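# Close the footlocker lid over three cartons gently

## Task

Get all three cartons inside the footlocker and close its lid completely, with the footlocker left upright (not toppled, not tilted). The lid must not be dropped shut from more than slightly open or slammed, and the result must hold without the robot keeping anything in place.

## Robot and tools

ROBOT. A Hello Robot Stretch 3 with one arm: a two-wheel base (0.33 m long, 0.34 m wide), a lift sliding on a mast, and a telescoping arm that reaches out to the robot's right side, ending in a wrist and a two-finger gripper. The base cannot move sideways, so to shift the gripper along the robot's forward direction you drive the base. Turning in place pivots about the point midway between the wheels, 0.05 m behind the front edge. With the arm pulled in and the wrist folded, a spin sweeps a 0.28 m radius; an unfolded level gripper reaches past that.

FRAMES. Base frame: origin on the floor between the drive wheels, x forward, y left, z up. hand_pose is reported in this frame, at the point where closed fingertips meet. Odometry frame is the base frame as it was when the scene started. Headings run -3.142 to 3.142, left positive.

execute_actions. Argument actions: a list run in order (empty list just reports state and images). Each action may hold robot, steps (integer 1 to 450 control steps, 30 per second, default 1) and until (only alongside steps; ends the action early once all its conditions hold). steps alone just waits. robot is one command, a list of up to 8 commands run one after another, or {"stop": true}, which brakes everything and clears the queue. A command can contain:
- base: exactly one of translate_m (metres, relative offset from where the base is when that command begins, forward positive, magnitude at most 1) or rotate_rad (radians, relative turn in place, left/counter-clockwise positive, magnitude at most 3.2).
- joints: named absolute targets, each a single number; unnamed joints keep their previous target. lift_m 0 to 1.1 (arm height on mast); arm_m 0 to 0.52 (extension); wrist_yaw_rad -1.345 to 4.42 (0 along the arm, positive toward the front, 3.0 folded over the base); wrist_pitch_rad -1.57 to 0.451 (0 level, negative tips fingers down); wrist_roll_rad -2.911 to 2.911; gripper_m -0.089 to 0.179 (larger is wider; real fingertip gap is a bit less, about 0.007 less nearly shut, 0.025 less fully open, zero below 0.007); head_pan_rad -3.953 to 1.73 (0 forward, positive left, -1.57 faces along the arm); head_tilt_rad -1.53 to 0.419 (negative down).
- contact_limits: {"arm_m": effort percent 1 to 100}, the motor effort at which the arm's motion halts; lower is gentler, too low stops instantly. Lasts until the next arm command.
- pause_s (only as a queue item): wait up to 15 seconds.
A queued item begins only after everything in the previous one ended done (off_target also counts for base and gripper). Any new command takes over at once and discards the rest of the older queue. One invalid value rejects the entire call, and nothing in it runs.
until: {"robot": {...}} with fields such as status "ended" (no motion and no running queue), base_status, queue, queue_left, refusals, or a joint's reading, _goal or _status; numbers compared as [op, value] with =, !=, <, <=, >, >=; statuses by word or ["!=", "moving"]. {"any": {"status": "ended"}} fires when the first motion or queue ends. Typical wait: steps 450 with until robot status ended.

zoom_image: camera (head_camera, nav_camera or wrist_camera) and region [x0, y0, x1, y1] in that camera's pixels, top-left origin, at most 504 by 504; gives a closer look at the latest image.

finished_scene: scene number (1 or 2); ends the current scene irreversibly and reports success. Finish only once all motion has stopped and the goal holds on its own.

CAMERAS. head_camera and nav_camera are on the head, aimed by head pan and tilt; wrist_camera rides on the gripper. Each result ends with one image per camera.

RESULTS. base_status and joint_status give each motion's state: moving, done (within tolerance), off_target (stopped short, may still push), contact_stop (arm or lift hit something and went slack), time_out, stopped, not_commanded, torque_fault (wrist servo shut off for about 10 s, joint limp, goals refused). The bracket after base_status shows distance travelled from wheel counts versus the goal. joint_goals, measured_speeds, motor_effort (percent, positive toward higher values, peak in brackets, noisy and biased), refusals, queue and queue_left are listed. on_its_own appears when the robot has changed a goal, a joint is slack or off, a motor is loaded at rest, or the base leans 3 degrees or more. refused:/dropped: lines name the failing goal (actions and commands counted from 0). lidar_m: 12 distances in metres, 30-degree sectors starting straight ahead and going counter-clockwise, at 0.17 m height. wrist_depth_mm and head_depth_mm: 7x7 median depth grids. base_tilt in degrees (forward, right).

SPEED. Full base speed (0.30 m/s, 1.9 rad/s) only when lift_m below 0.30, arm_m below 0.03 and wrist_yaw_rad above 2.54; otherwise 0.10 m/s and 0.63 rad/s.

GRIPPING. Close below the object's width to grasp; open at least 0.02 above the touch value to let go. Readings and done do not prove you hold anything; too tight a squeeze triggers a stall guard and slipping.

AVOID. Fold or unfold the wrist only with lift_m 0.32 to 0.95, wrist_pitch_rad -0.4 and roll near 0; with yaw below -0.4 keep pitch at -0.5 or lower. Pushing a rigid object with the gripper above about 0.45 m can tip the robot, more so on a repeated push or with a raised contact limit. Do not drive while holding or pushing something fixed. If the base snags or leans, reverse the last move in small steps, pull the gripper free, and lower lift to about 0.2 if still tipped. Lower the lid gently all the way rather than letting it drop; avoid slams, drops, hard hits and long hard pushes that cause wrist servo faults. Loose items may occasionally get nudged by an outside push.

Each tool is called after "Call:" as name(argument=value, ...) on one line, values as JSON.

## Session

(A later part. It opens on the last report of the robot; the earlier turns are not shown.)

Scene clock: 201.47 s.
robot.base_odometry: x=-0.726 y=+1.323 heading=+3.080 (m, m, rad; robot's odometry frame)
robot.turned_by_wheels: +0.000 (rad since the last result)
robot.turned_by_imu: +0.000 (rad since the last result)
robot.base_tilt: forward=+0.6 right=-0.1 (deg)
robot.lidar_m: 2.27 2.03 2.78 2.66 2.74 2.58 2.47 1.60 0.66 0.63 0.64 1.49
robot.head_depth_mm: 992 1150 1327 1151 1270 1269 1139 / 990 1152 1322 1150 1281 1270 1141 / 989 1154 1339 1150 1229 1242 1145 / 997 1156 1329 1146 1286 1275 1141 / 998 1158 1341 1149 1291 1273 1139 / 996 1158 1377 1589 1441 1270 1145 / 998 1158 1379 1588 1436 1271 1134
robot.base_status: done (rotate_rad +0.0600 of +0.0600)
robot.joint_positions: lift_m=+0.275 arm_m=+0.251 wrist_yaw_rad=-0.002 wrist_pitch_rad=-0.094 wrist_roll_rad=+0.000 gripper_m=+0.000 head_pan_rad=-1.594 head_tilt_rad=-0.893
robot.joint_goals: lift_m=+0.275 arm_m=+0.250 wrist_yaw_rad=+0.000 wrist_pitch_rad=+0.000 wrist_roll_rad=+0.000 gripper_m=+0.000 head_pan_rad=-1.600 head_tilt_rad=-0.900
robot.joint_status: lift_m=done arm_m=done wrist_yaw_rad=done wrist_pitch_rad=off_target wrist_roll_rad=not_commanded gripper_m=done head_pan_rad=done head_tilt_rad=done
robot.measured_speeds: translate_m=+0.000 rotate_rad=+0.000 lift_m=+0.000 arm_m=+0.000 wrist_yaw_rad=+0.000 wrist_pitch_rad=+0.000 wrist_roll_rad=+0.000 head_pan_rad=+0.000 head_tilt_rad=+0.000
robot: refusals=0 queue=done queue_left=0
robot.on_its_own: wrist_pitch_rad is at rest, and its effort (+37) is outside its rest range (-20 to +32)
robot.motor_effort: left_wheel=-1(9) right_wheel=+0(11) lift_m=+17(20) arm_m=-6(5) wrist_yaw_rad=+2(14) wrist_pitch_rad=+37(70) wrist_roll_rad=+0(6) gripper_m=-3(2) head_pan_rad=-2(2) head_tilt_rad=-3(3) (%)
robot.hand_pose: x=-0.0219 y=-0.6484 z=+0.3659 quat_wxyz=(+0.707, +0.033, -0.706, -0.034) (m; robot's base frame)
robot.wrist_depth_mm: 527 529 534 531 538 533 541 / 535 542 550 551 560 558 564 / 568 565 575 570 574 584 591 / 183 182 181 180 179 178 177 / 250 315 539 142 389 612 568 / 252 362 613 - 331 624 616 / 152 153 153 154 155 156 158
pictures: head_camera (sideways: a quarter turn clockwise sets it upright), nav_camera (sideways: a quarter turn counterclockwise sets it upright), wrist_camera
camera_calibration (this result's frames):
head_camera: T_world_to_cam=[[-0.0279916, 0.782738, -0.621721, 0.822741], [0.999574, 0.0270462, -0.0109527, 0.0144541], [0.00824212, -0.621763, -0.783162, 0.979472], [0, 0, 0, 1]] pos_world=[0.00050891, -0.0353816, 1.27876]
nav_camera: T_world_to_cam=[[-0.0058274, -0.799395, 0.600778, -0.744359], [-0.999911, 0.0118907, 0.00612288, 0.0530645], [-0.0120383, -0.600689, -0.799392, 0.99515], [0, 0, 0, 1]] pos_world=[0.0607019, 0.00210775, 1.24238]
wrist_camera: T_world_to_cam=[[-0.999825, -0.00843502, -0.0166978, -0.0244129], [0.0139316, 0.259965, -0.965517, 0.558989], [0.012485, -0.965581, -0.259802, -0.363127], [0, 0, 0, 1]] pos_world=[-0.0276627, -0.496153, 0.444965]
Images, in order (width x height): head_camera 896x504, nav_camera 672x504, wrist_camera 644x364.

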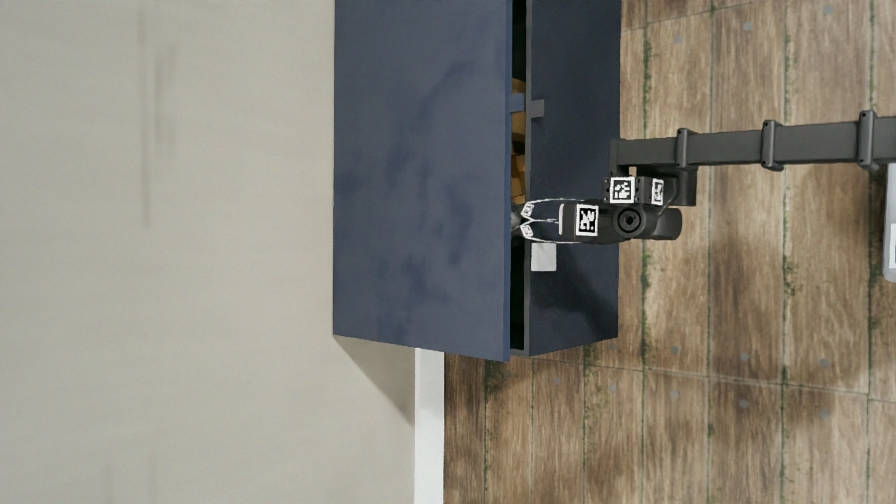

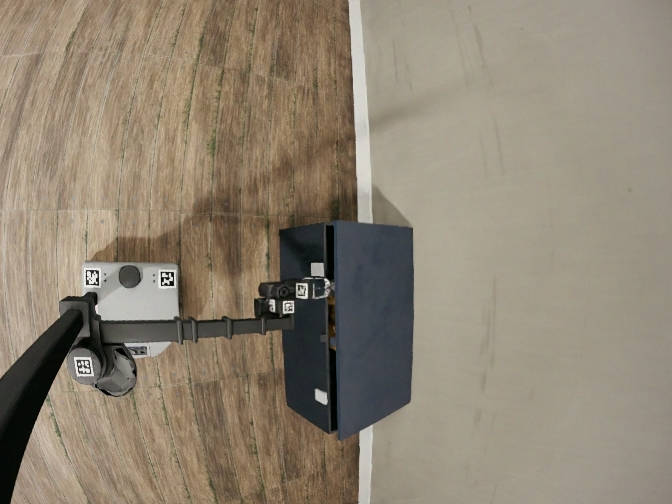

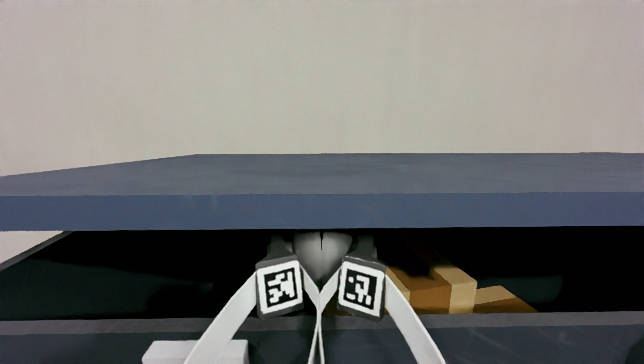

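Call:
execute_actions(actions=[{"robot":{"joints":{"lift_m":0.268,"arm_m":0.232}},"steps":30},{"robot":{"joints":{"lift_m":0.245}},"steps":30},{"robot":{"joints":{"lift_m":0.235,"arm_m":0.225}},"steps":25},{"robot":{"joints":{"lift_m":0.225,"arm_m":0.218}},"steps":25},{"robot":{"joints":{"lift_m":0.215,"arm_m":0.211}},"steps":25},{"robot":{"joints":{"arm_m":0.16}},"steps":40}])

Scene clock: 209.07 s.
robot.base_odometry: x=-0.726 y=+1.323 heading=+3.080 (m, m, rad; robot's odometry frame)
robot.turned_by_wheels: +0.000 (rad since the last result)
robot.turned_by_imu: +0.000 (rad since the last result)
robot.base_tilt: forward=+0.6 right=-0.1 (deg)
robot.lidar_m: 2.28 2.03 2.78 2.66 2.74 2.58 2.46 1.60 0.65 0.63 0.64 1.48
robot.head_depth_mm: 993 1145 1333 1198 1226 1274 1146 / 995 1151 1333 1198 1227 1274 1143 / 993 1150 1330 1198 1226 1318 1140 / 994 1150 1332 1197 1234 1266 1141 / 995 1152 1339 1196 1238 1268 1139 / 995 1156 1377 1579 1440 1272 1138 / 998 1155 1375 1595 1449 1266 1142
robot.base_status: done (rotate_rad +0.0600 of +0.0600)
robot.joint_positions: lift_m=+0.215 arm_m=+0.160 wrist_yaw_rad=-0.001 wrist_pitch_rad=-0.018 wrist_roll_rad=+0.000 gripper_m=+0.000 head_pan_rad=-1.594 head_tilt_rad=-0.893
robot.joint_goals: lift_m=+0.215 arm_m=+0.160 wrist_yaw_rad=+0.000 wrist_pitch_rad=+0.000 wrist_roll_rad=+0.000 gripper_m=+0.000 head_pan_rad=-1.600 head_tilt_rad=-0.900
robot.joint_status: lift_m=done arm_m=done wrist_yaw_rad=done wrist_pitch_rad=off_target wrist_roll_rad=not_commanded gripper_m=done head_pan_rad=done head_tilt_rad=done
robot.measured_speeds: translate_m=+0.000 rotate_rad=+0.000 lift_m=+0.000 arm_m=+0.000 wrist_yaw_rad=+0.000 wrist_pitch_rad=+0.000 wrist_roll_rad=+0.000 head_pan_rad=+0.000 head_tilt_rad=+0.000
robot: refusals=0 queue=done queue_left=0
robot.motor_effort: left_wheel=-1(2) right_wheel=+1(2) lift_m=+14(22) arm_m=-4(8) wrist_yaw_rad=+1(1) wrist_pitch_rad=+7(37) wrist_roll_rad=+0(0) gripper_m=-2(3) head_pan_rad=-2(2) head_tilt_rad=-3(2) (%)
robot.hand_pose: x=-0.0218 y=-0.5611 z=+0.3254 quat_wxyz=(+0.707, +0.006, -0.707, -0.007) (m; robot's base frame)
robot.wrist_depth_mm: 611 619 629 634 637 629 633 / 633 642 635 647 643 655 661 / 651 637 660 667 658 666 666 / 449 241 240 243 242 243 242 / 226 228 220 228 233 234 236 / 233 234 235 - 239 241 243 / 243 239 244 244 248 250 251
pictures: head_camera (sideways: a quarter turn clockwise sets it upright), nav_camera (sideways: a quarter turn counterclockwise sets it upright), wrist_camera
camera_calibration (this result's frames):
head_camera: T_world_to_cam=[[-0.0279916, 0.782738, -0.621722, 0.822741], [0.999574, 0.0270462, -0.0109527, 0.0144541], [0.00824212, -0.621763, -0.783162, 0.979472], [0, 0, 0, 1]] pos_world=[0.00050891, -0.0353816, 1.27876]
nav_camera: T_world_to_cam=[[-0.00582739, -0.799395, 0.600778, -0.744359], [-0.999911, 0.0118907, 0.00612289, 0.0530645], [-0.0120383, -0.600689, -0.799392, 0.99515], [0, 0, 0, 1]] pos_world=[0.0607019, 0.00210775, 1.24238]
wrist_camera: T_world_to_cam=[[-0.999821, -0.0102615, -0.0158703, -0.0255013], [0.013685, 0.186047, -0.982445, 0.461241], [0.013034, -0.982487, -0.185874, -0.32292], [0, 0, 0, 1]] pos_world=[-0.0275999, -0.403339, 0.392718]
Images, in order (width x height): head_camera 896x504, nav_camera 672x504, wrist_camera 644x364.

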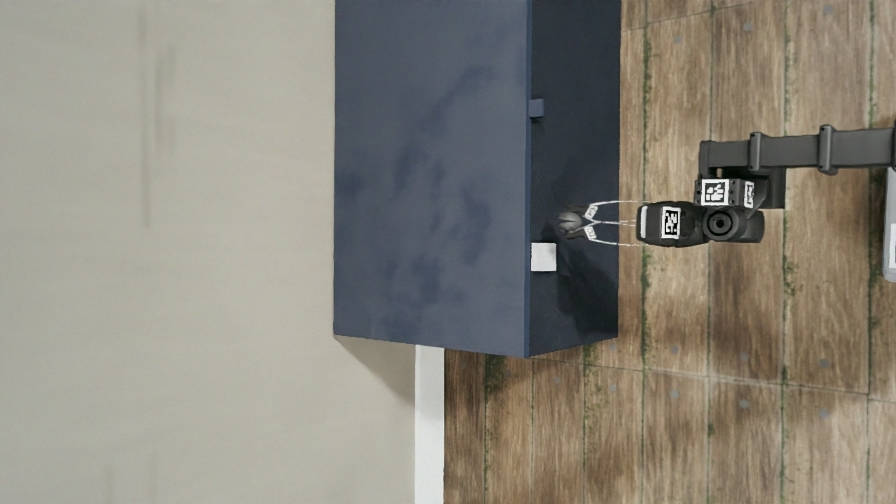

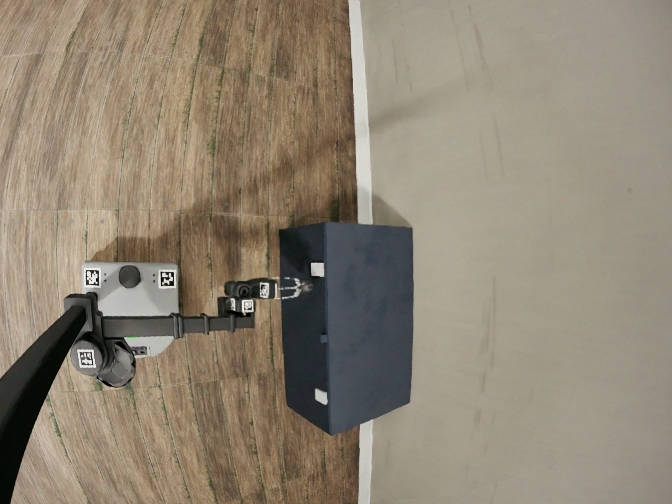

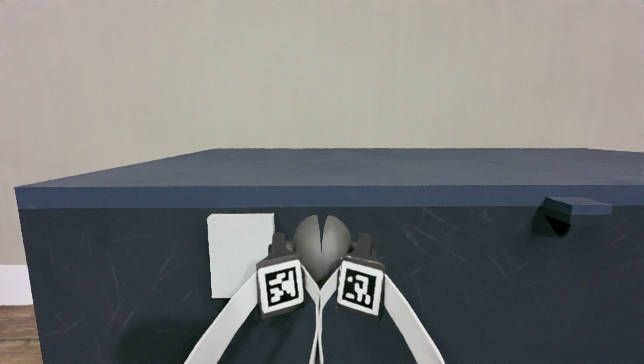

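Call:
finished_scene(scene=2)

The scene is finished: the task was done.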